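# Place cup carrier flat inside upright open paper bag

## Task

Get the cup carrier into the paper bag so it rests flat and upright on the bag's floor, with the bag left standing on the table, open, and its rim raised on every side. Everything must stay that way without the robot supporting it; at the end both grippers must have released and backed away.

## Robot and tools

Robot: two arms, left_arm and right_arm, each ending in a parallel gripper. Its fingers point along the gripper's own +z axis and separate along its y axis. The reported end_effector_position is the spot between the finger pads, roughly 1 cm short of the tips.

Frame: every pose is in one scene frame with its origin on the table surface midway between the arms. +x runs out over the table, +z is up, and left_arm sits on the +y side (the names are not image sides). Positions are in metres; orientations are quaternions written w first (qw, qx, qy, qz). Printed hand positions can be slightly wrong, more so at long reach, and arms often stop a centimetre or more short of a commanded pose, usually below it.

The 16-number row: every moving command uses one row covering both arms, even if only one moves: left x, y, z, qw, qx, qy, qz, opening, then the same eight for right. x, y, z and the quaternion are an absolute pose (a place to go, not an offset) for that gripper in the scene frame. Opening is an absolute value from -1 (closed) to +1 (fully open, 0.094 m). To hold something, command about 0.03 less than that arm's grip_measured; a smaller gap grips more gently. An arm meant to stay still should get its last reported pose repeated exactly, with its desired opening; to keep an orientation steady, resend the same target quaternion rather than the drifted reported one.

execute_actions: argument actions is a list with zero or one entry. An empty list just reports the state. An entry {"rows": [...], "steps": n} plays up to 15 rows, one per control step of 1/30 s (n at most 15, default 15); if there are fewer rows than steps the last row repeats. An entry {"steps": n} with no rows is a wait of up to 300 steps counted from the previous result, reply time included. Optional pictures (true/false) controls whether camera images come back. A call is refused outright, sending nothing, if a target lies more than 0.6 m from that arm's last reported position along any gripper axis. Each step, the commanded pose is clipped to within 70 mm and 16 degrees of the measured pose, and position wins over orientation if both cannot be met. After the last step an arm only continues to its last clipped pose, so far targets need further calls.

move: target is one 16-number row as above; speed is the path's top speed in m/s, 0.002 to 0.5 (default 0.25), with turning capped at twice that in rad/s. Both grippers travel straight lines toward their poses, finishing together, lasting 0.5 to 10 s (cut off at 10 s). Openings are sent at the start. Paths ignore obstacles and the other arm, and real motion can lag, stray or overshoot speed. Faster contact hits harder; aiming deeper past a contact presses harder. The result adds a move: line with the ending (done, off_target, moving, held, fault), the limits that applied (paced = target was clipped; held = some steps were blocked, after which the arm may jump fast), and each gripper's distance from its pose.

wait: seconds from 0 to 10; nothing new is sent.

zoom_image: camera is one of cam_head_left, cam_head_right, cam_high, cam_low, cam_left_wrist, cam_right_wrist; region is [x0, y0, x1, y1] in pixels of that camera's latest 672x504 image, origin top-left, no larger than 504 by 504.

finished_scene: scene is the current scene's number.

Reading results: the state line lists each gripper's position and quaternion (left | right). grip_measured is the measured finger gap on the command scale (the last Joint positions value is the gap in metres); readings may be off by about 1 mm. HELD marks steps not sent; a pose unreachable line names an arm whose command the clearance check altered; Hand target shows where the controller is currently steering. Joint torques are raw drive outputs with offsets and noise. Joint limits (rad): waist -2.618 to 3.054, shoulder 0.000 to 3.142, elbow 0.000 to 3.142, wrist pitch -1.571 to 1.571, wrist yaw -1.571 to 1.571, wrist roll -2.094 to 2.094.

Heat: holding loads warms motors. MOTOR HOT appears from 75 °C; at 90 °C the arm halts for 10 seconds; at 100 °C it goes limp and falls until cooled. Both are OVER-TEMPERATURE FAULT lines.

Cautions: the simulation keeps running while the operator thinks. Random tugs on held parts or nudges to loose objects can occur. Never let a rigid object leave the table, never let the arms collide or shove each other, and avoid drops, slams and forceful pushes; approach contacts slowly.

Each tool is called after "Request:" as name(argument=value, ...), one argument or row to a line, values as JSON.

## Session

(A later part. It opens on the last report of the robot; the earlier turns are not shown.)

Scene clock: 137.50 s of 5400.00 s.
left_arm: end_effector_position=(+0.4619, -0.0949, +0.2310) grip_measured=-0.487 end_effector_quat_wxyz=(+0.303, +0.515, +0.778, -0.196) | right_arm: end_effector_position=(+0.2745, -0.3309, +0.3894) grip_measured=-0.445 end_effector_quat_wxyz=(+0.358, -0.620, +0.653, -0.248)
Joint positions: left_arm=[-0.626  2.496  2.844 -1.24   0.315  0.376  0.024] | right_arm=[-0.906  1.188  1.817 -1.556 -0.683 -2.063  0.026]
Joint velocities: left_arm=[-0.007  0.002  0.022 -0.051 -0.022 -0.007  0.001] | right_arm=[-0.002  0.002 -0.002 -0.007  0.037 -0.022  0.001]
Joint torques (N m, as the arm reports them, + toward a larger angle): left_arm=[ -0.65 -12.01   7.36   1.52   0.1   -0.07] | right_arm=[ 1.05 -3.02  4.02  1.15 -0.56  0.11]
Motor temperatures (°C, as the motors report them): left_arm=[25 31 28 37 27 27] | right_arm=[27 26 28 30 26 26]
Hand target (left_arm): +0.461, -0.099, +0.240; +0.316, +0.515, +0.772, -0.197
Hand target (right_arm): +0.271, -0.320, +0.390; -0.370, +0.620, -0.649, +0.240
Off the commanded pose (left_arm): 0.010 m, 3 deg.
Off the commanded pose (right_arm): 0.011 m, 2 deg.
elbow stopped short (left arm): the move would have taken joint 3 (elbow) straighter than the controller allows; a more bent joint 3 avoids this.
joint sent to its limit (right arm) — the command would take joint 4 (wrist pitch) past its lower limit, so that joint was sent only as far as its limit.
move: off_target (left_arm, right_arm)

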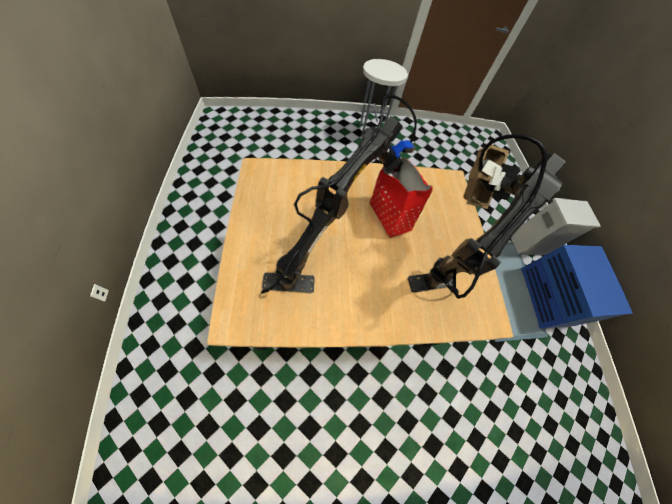

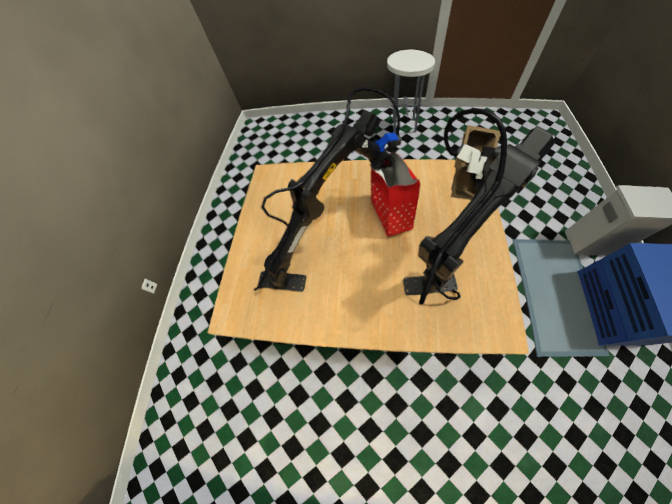

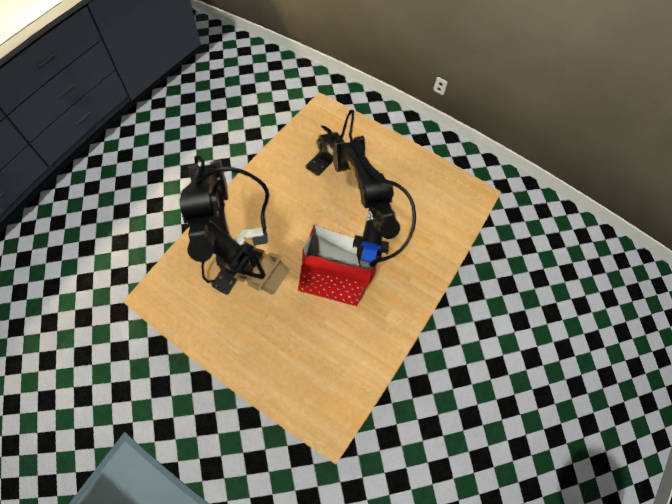

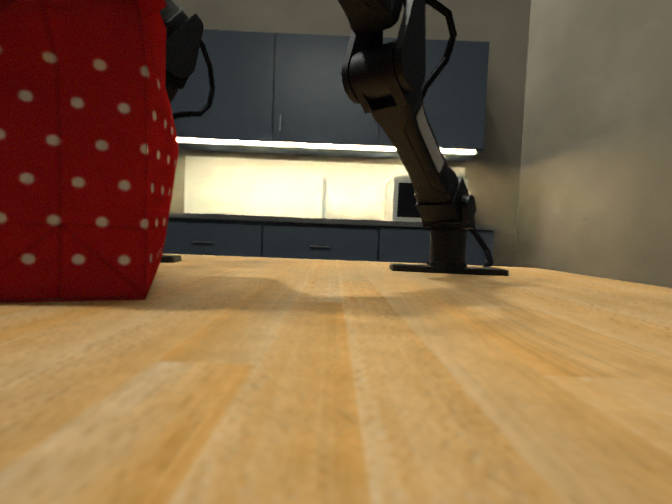

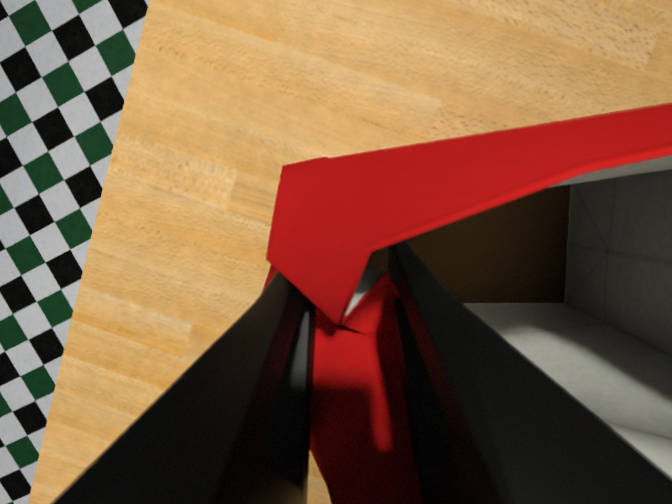

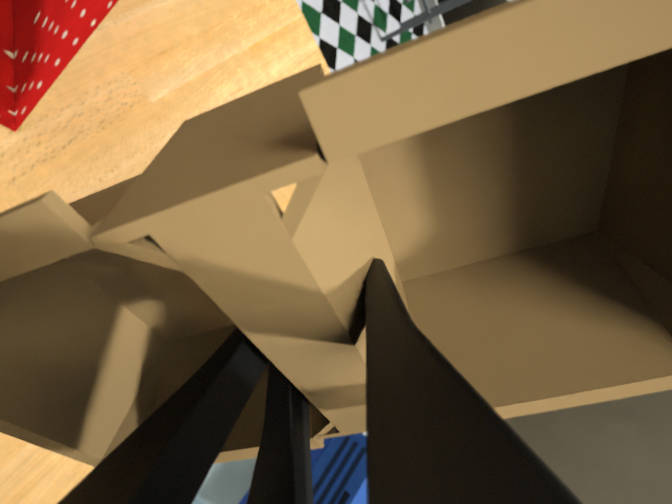

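The pinch is crumpling the flap instead of straightening it, so I'm releasing and backing off to inspect.

Request:
move(
  target=[0.44,-0.06,0.34,0.36,0.498,0.761,-0.206,1,0.271,-0.32,0.39,0.37,-0.62,0.649,-0.239,-0.5],
  speed=0.08,
)

Request:
zoom_image(
  camera="cam_high",
  region=[270,160,430,320],
)

Scene clock: 142.57 s of 5400.00 s.
left_arm: end_effector_position=(+0.4416, -0.0647, +0.3187) grip_measured=+1.000 end_effector_quat_wxyz=(+0.359, +0.496, +0.764, -0.201) | right_arm: end_effector_position=(+0.2743, -0.3316, +0.3890) grip_measured=-0.445 end_effector_quat_wxyz=(+0.356, -0.619, +0.654, -0.248)
Joint positions: left_arm=[-0.607  2.323  2.844 -1.289  0.314  0.356  0.094] | right_arm=[-0.906  1.188  1.817 -1.556 -0.678 -2.063  0.026]
Joint velocities: left_arm=[ 0.002 -0.007 -0.007  0.022  0.022 -0.022  0.   ] | right_arm=[ 0.007 -0.007 -0.007 -0.007  0.066 -0.125 -0.002]
Joint torques (N m, as the arm reports them, + toward a larger angle): left_arm=[  0.53 -12.11   7.03   1.53   0.26  -0.08] | right_arm=[ 1.04 -3.03  4.03  1.16 -0.61  0.11]
Motor temperatures (°C, as the motors report them): left_arm=[25 32 28 37 27 27] | right_arm=[27 26 28 30 26 26]
Hand target (left_arm): +0.438, -0.059, +0.339; +0.377, +0.491, +0.757, -0.209
Hand target (right_arm): +0.271, -0.320, +0.390; -0.370, +0.620, -0.649, +0.240
Off the commanded pose (left_arm): 0.022 m, 1 deg.
Off the commanded pose (right_arm): 0.012 m, 2 deg.
elbow stopped short (left arm): the move would have taken joint 3 (elbow) straighter than the controller allows; a more bent joint 3 avoids this.
joint sent to its limit (right arm) — the command would take joint 4 (wrist pitch) past its lower limit, so that joint was sent only as far as its limit.
After step 90, 0.23 s passed at rest.
move: off_target (left_arm, right_arm)

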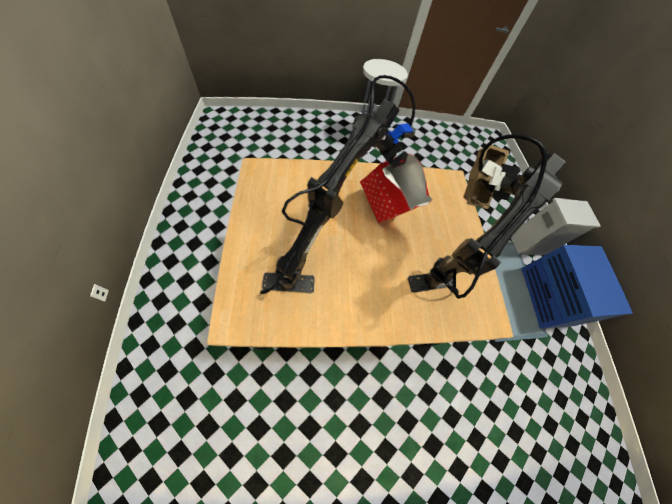

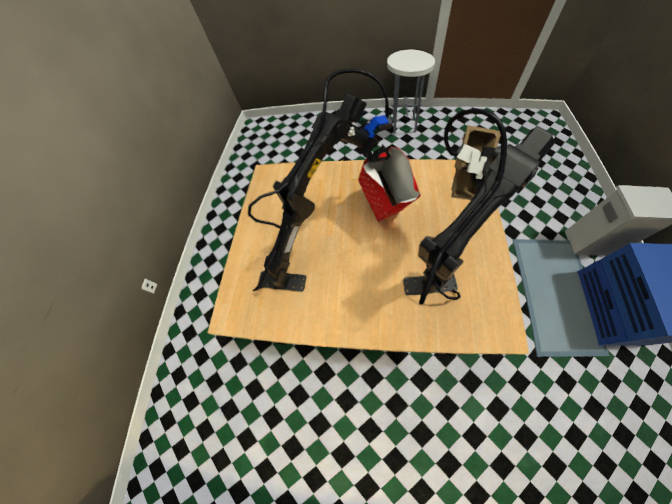

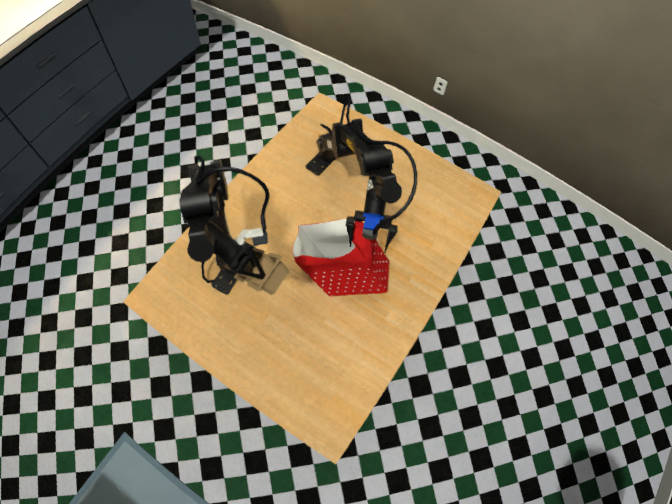

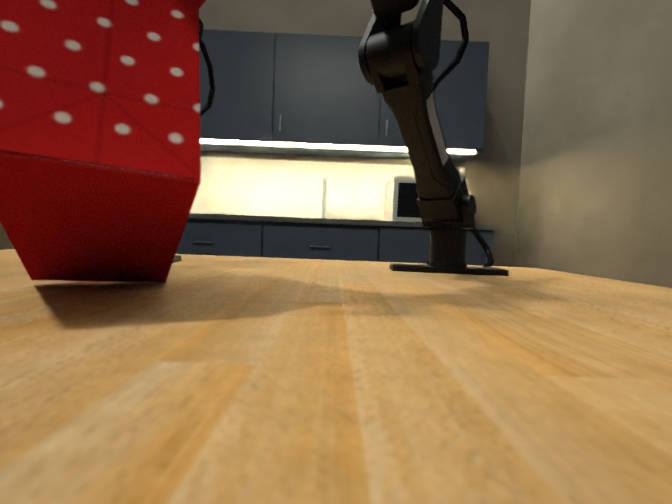

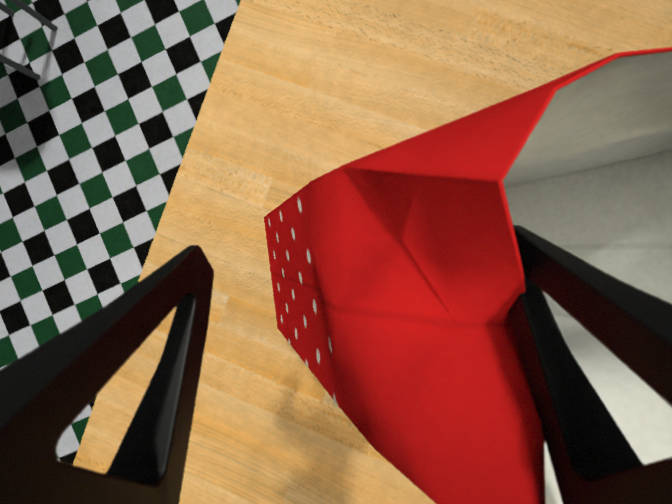

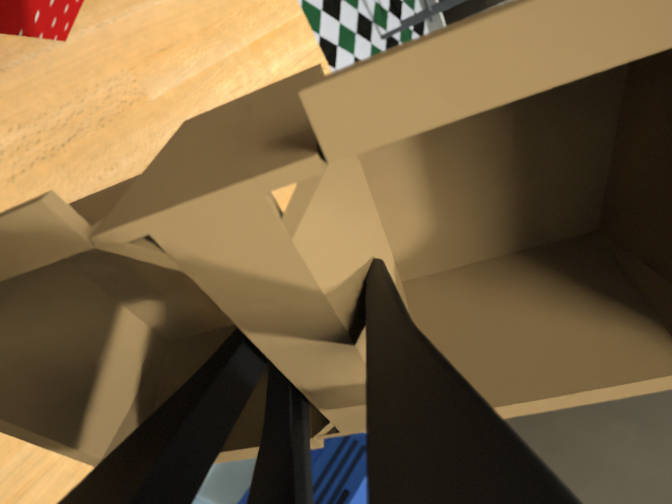

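Region (270, 160, 430, 320) of cam_high's 672x504 image, scaled by 3.150, with more detail than that image has.

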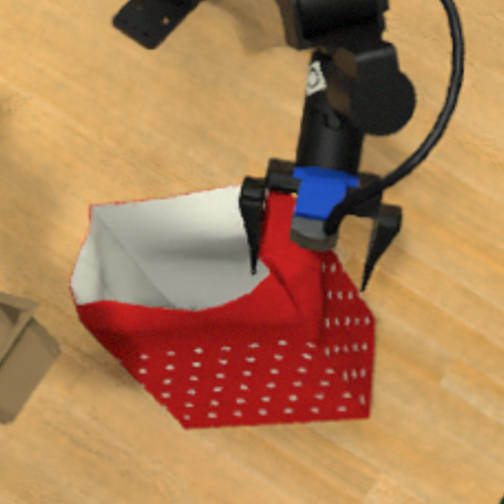

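Request:
move(
  target=[0.44,-0.06,0.34,0.36,0.498,0.761,-0.206,-1,0.271,-0.32,0.39,0.37,-0.62,0.649,-0.239,-0.5],
)

Request:
zoom_image(
  camera="cam_high",
  region=[270,160,430,320],
)

Scene clock: 145.83 s of 5400.00 s.
left_arm: end_effector_position=(+0.4418, -0.0651, +0.3175) grip_measured=-0.952 end_effector_quat_wxyz=(+0.358, +0.496, +0.765, -0.202) | right_arm: end_effector_position=(+0.2742, -0.3318, +0.3888) grip_measured=-0.445 end_effector_quat_wxyz=(+0.356, -0.619, +0.654, -0.249)
Joint positions: left_arm=[-0.607  2.326  2.844 -1.289  0.315  0.355  0.002] | right_arm=[-0.906  1.188  1.817 -1.556 -0.676 -2.063  0.026]
Joint velocities: left_arm=[ 0.017 -0.002  0.007  0.037  0.051 -0.022 -0.   ] | right_arm=[-0.007 -0.032 -0.002  0.007 -0.037 -0.051 -0.001]
Joint torques (N m, as the arm reports them, + toward a larger angle): left_arm=[  0.73 -12.08   6.9    1.53   0.29  -0.07] | right_arm=[ 1.03 -3.03  4.01  1.15 -0.61  0.11]
Motor temperatures (°C, as the motors report them): left_arm=[25 33 27 37 27 27] | right_arm=[27 26 28 30 26 26]
Hand target (left_arm): +0.439, -0.060, +0.339; +0.379, +0.492, +0.756, -0.209
Hand target (right_arm): +0.271, -0.320, +0.390; -0.370, +0.620, -0.649, +0.240
Off the commanded pose (left_arm): 0.023 m, 1 deg.
Off the commanded pose (right_arm): 0.012 m, 2 deg.
elbow stopped short (left arm): the move would have taken joint 3 (elbow) straighter than the controller allows; a more bent joint 3 avoids this.
joint sent to its limit (right arm) — the command would take joint 4 (wrist pitch) past its lower limit, so that joint was sent only as far as its limit.
move: off_target (left_arm, right_arm)

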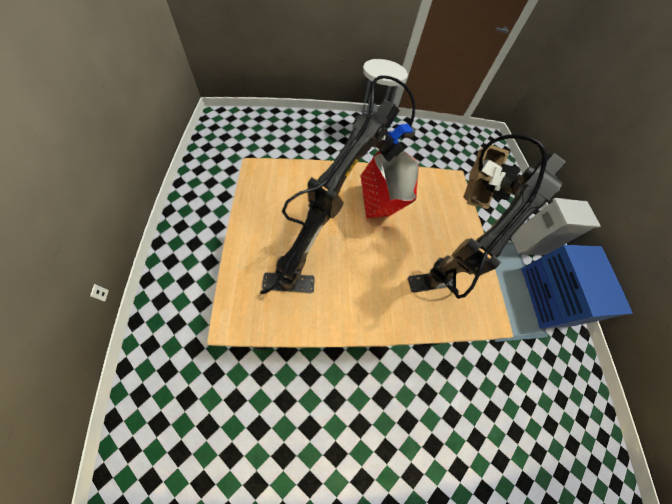

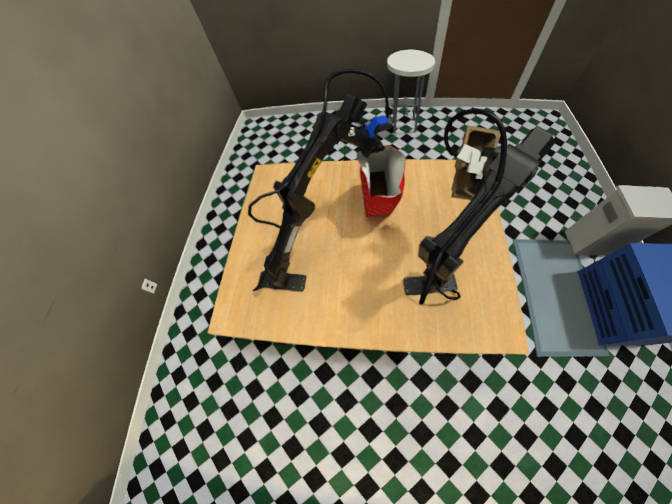

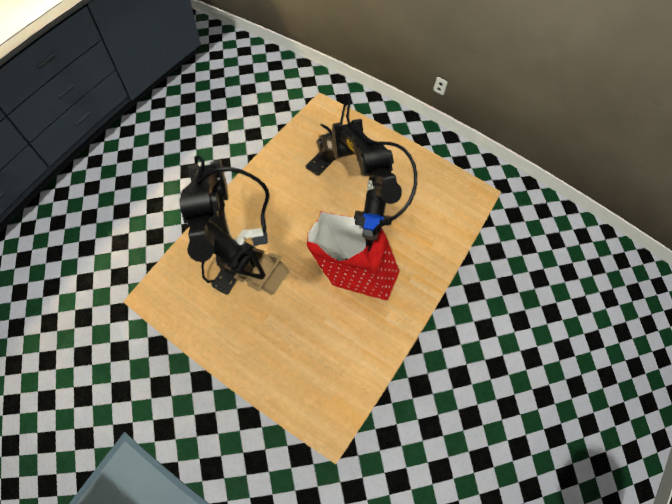

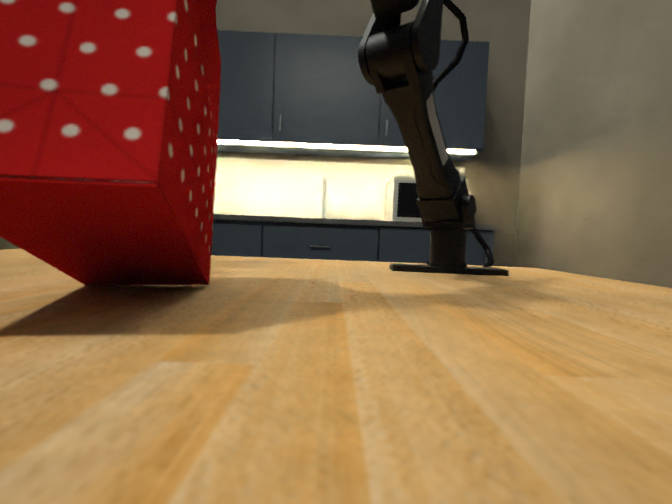

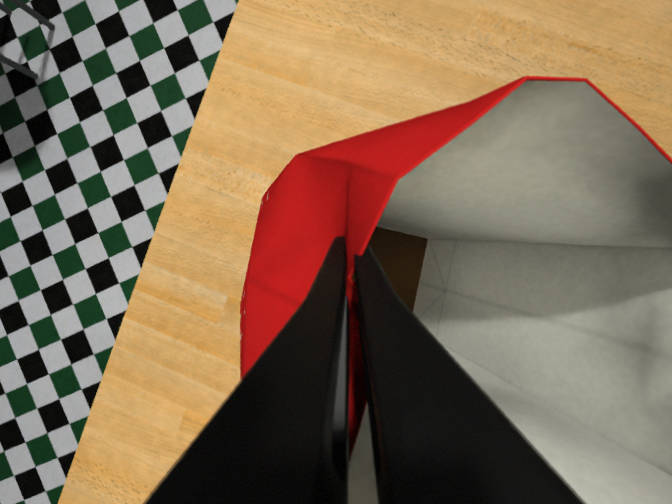

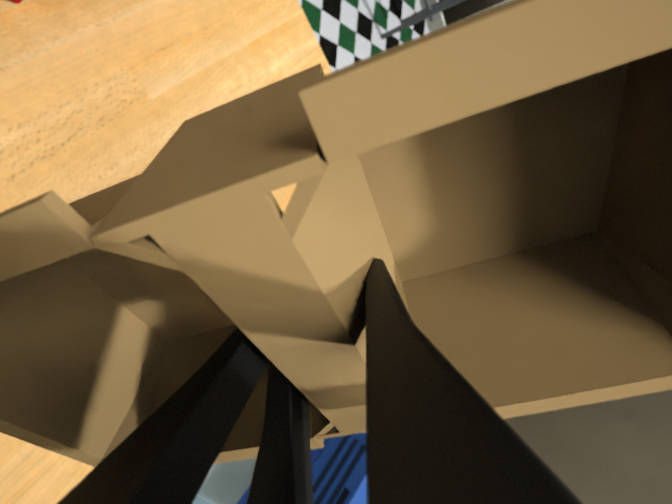

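Region (270, 160, 430, 320) of cam_high's 672x504 image, scaled by 3.150, with more detail than that image has.

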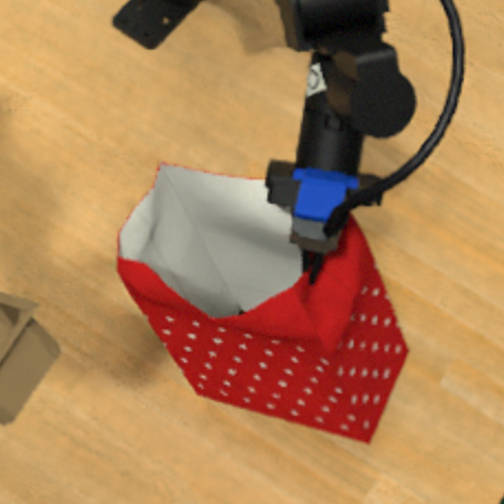

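Request:
move(
  target=[0.40,-0.06,0.38,0.4,0.48,0.74,-0.24,-1,0.271,-0.32,0.39,0.37,-0.62,0.649,-0.239,-0.5],
  speed=0.07,
)

Request:
move(
  target=[0.34,-0.07,0.36,0.38,0.45,0.78,-0.22,-1,0.271,-0.32,0.39,0.37,-0.62,0.649,-0.239,-0.5],
  speed=0.07,
)

Scene clock: 150.63 s of 5400.00 s.
left_arm: end_effector_position=(+0.4049, -0.0555, +0.3625) grip_measured=-0.952 end_effector_quat_wxyz=(+0.377, +0.481, +0.759, -0.226) | right_arm: end_effector_position=(+0.2742, -0.3318, +0.3889) grip_measured=-0.445 end_effector_quat_wxyz=(+0.356, -0.619, +0.654, -0.249)
Joint positions: left_arm=[-0.632  2.119  2.637 -1.224  0.327  0.291  0.002] | right_arm=[-0.906  1.188  1.817 -1.556 -0.676 -2.063  0.026]
Joint velocities: left_arm=[ 0.017 -0.11  -0.271  0.168  0.037 -0.022 -0.001] | right_arm=[-0.017 -0.007  0.012  0.022 -0.051  0.022 -0.001]
Joint torques (N m, as the arm reports them, + toward a larger angle): left_arm=[ -0.55 -11.2    4.62   1.85   0.32  -0.07] | right_arm=[ 1.02 -3.03  4.03  1.16 -0.62  0.11]
Motor temperatures (°C, as the motors report them): left_arm=[25 33 27 37 27 27] | right_arm=[27 26 28 30 26 26]
Hand target (left_arm): +0.399, -0.060, +0.380; +0.398, +0.482, +0.743, -0.240
Hand target (right_arm): +0.271, -0.320, +0.390; -0.370, +0.620, -0.649, +0.240
Off the commanded pose (left_arm): 0.019 m, 4 deg.
Off the commanded pose (right_arm): 0.012 m, 2 deg.
joint sent to its limit (right arm) — the command would take joint 4 (wrist pitch) past its lower limit, so that joint was sent only as far as its limit.
After step 90, 0.33 s passed at rest.
move: off_target (left_arm, right_arm)

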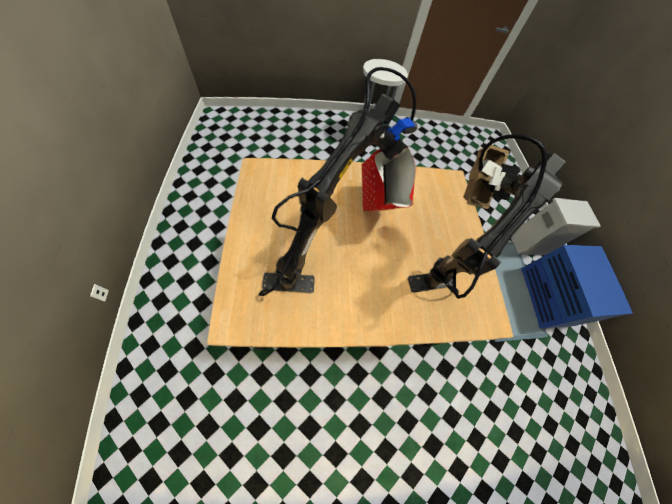

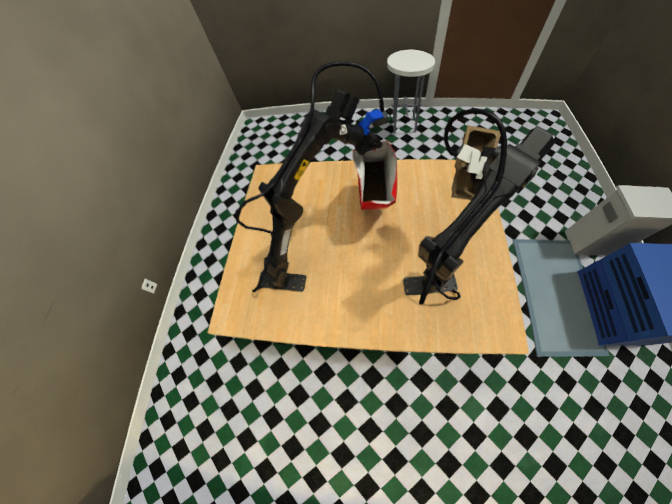

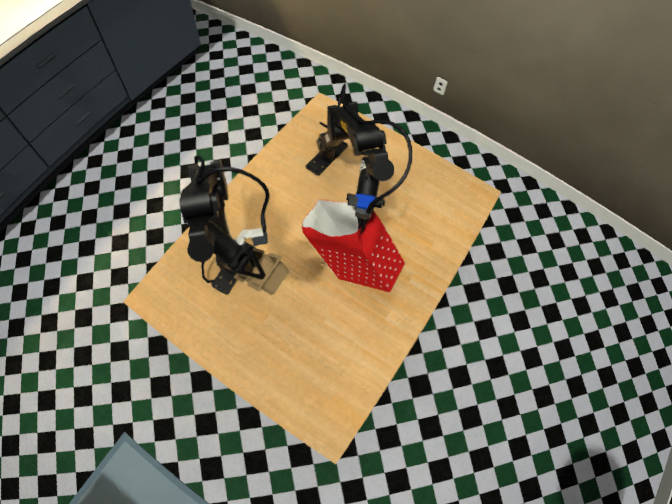

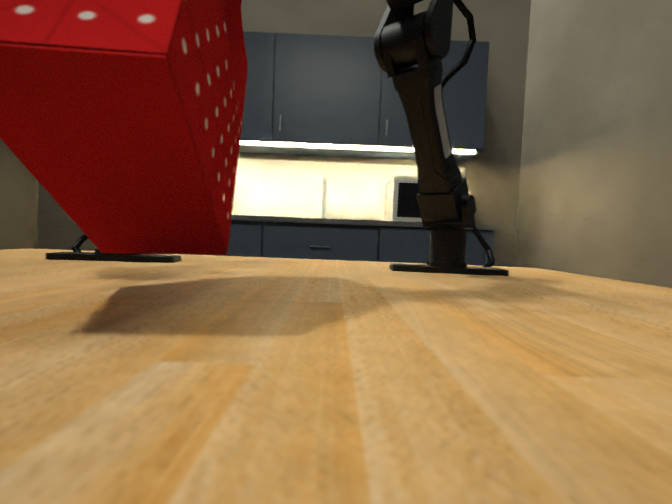

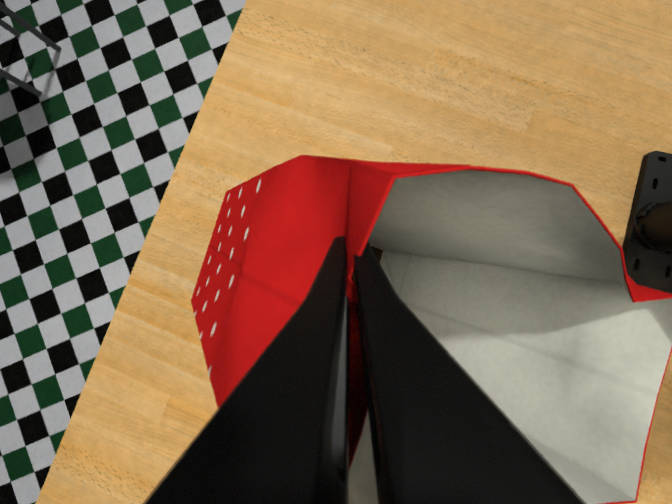

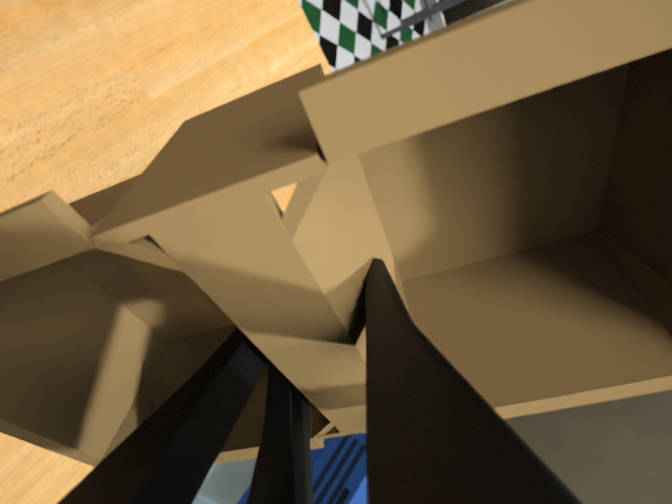

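Scene clock: 152.10 s of 5400.00 s.
left_arm: end_effector_position=(+0.3427, -0.0726, +0.3452) grip_measured=-0.952 end_effector_quat_wxyz=(+0.359, +0.454, +0.786, -0.216) | right_arm: end_effector_position=(+0.2742, -0.3318, +0.3889) grip_measured=-0.445 end_effector_quat_wxyz=(+0.356, -0.619, +0.654, -0.249)
Joint positions: left_arm=[-0.797  1.874  2.206 -1.049  0.163  0.121  0.002] | right_arm=[-0.906  1.188  1.817 -1.556 -0.676 -2.063  0.026]
Joint velocities: left_arm=[-0.002 -0.012  0.002  0.022 -0.037 -0.066  0.001] | right_arm=[ 0.002  0.002  0.002  0.051  0.037 -0.037 -0.   ]
Joint torques (N m, as the arm reports them, + toward a larger angle): left_arm=[ -0.44 -10.03   5.06   1.89   0.01  -0.1 ] | right_arm=[ 1.03 -3.04  4.05  1.16 -0.62  0.11]
Motor temperatures (°C, as the motors report them): left_arm=[25 34 27 37 27 27] | right_arm=[27 26 28 30 26 26]
Hand target (left_arm): +0.340, -0.071, +0.360; +0.379, +0.449, +0.779, -0.221
Hand target (right_arm): +0.271, -0.320, +0.390; -0.370, +0.620, -0.649, +0.240
Off the commanded pose (left_arm): 0.015 m, 3 deg.
Off the commanded pose (right_arm): 0.012 m, 2 deg.
joint sent to its limit (right arm) — the command would take joint 4 (wrist pitch) past its lower limit, so that joint was sent only as far as its limit.
move: off_target (left_arm, right_arm)

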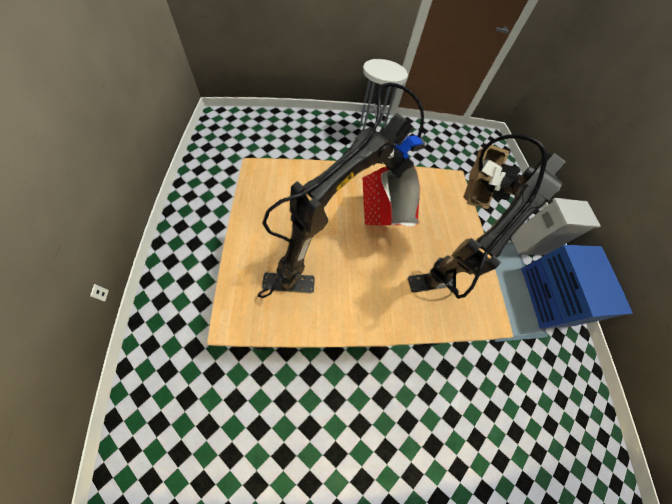

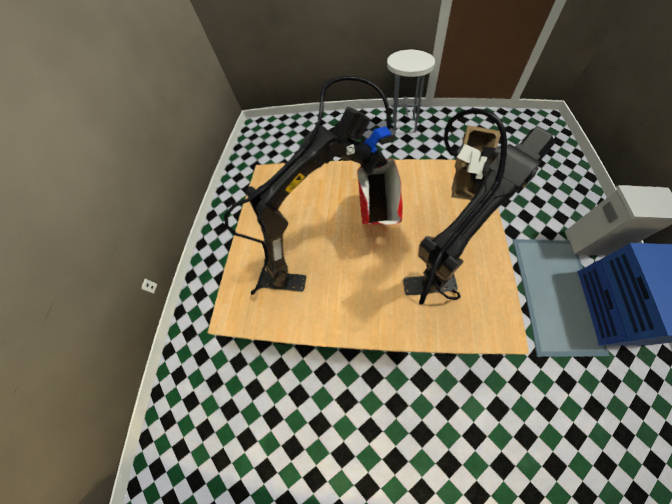

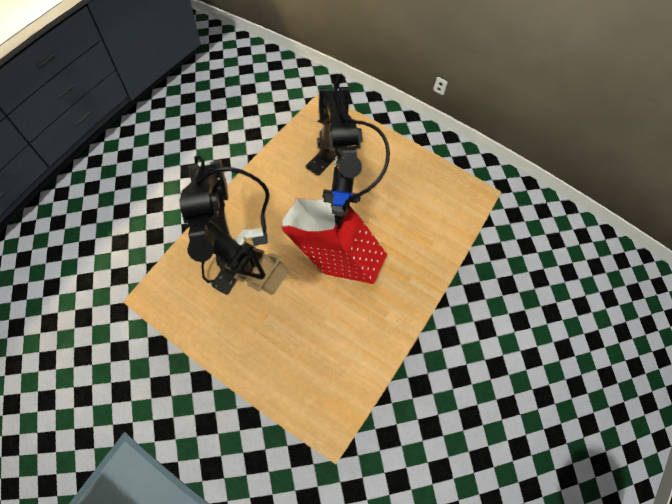

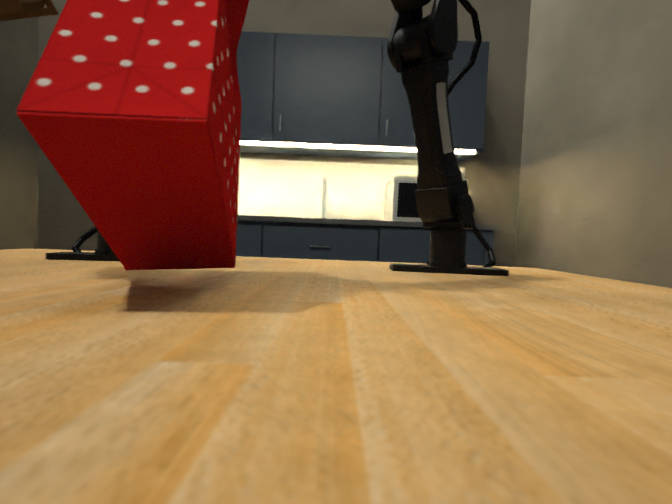

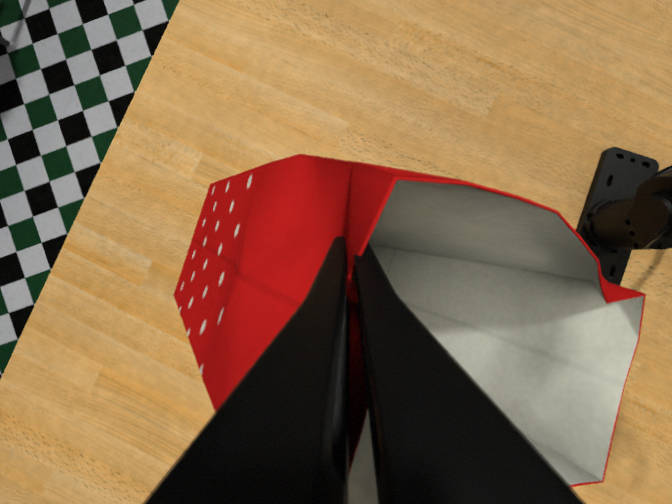

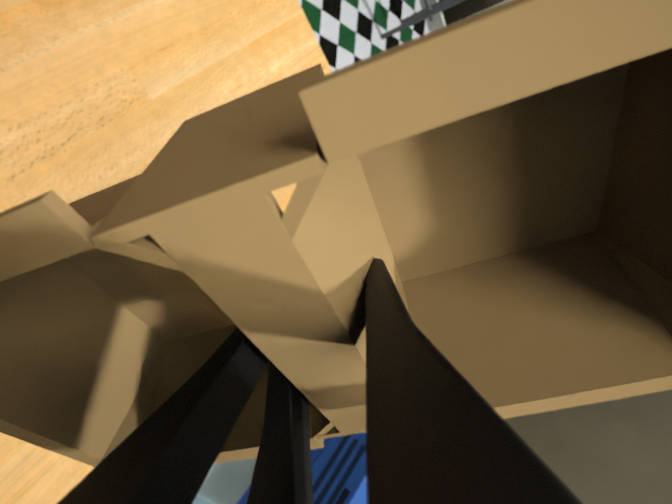

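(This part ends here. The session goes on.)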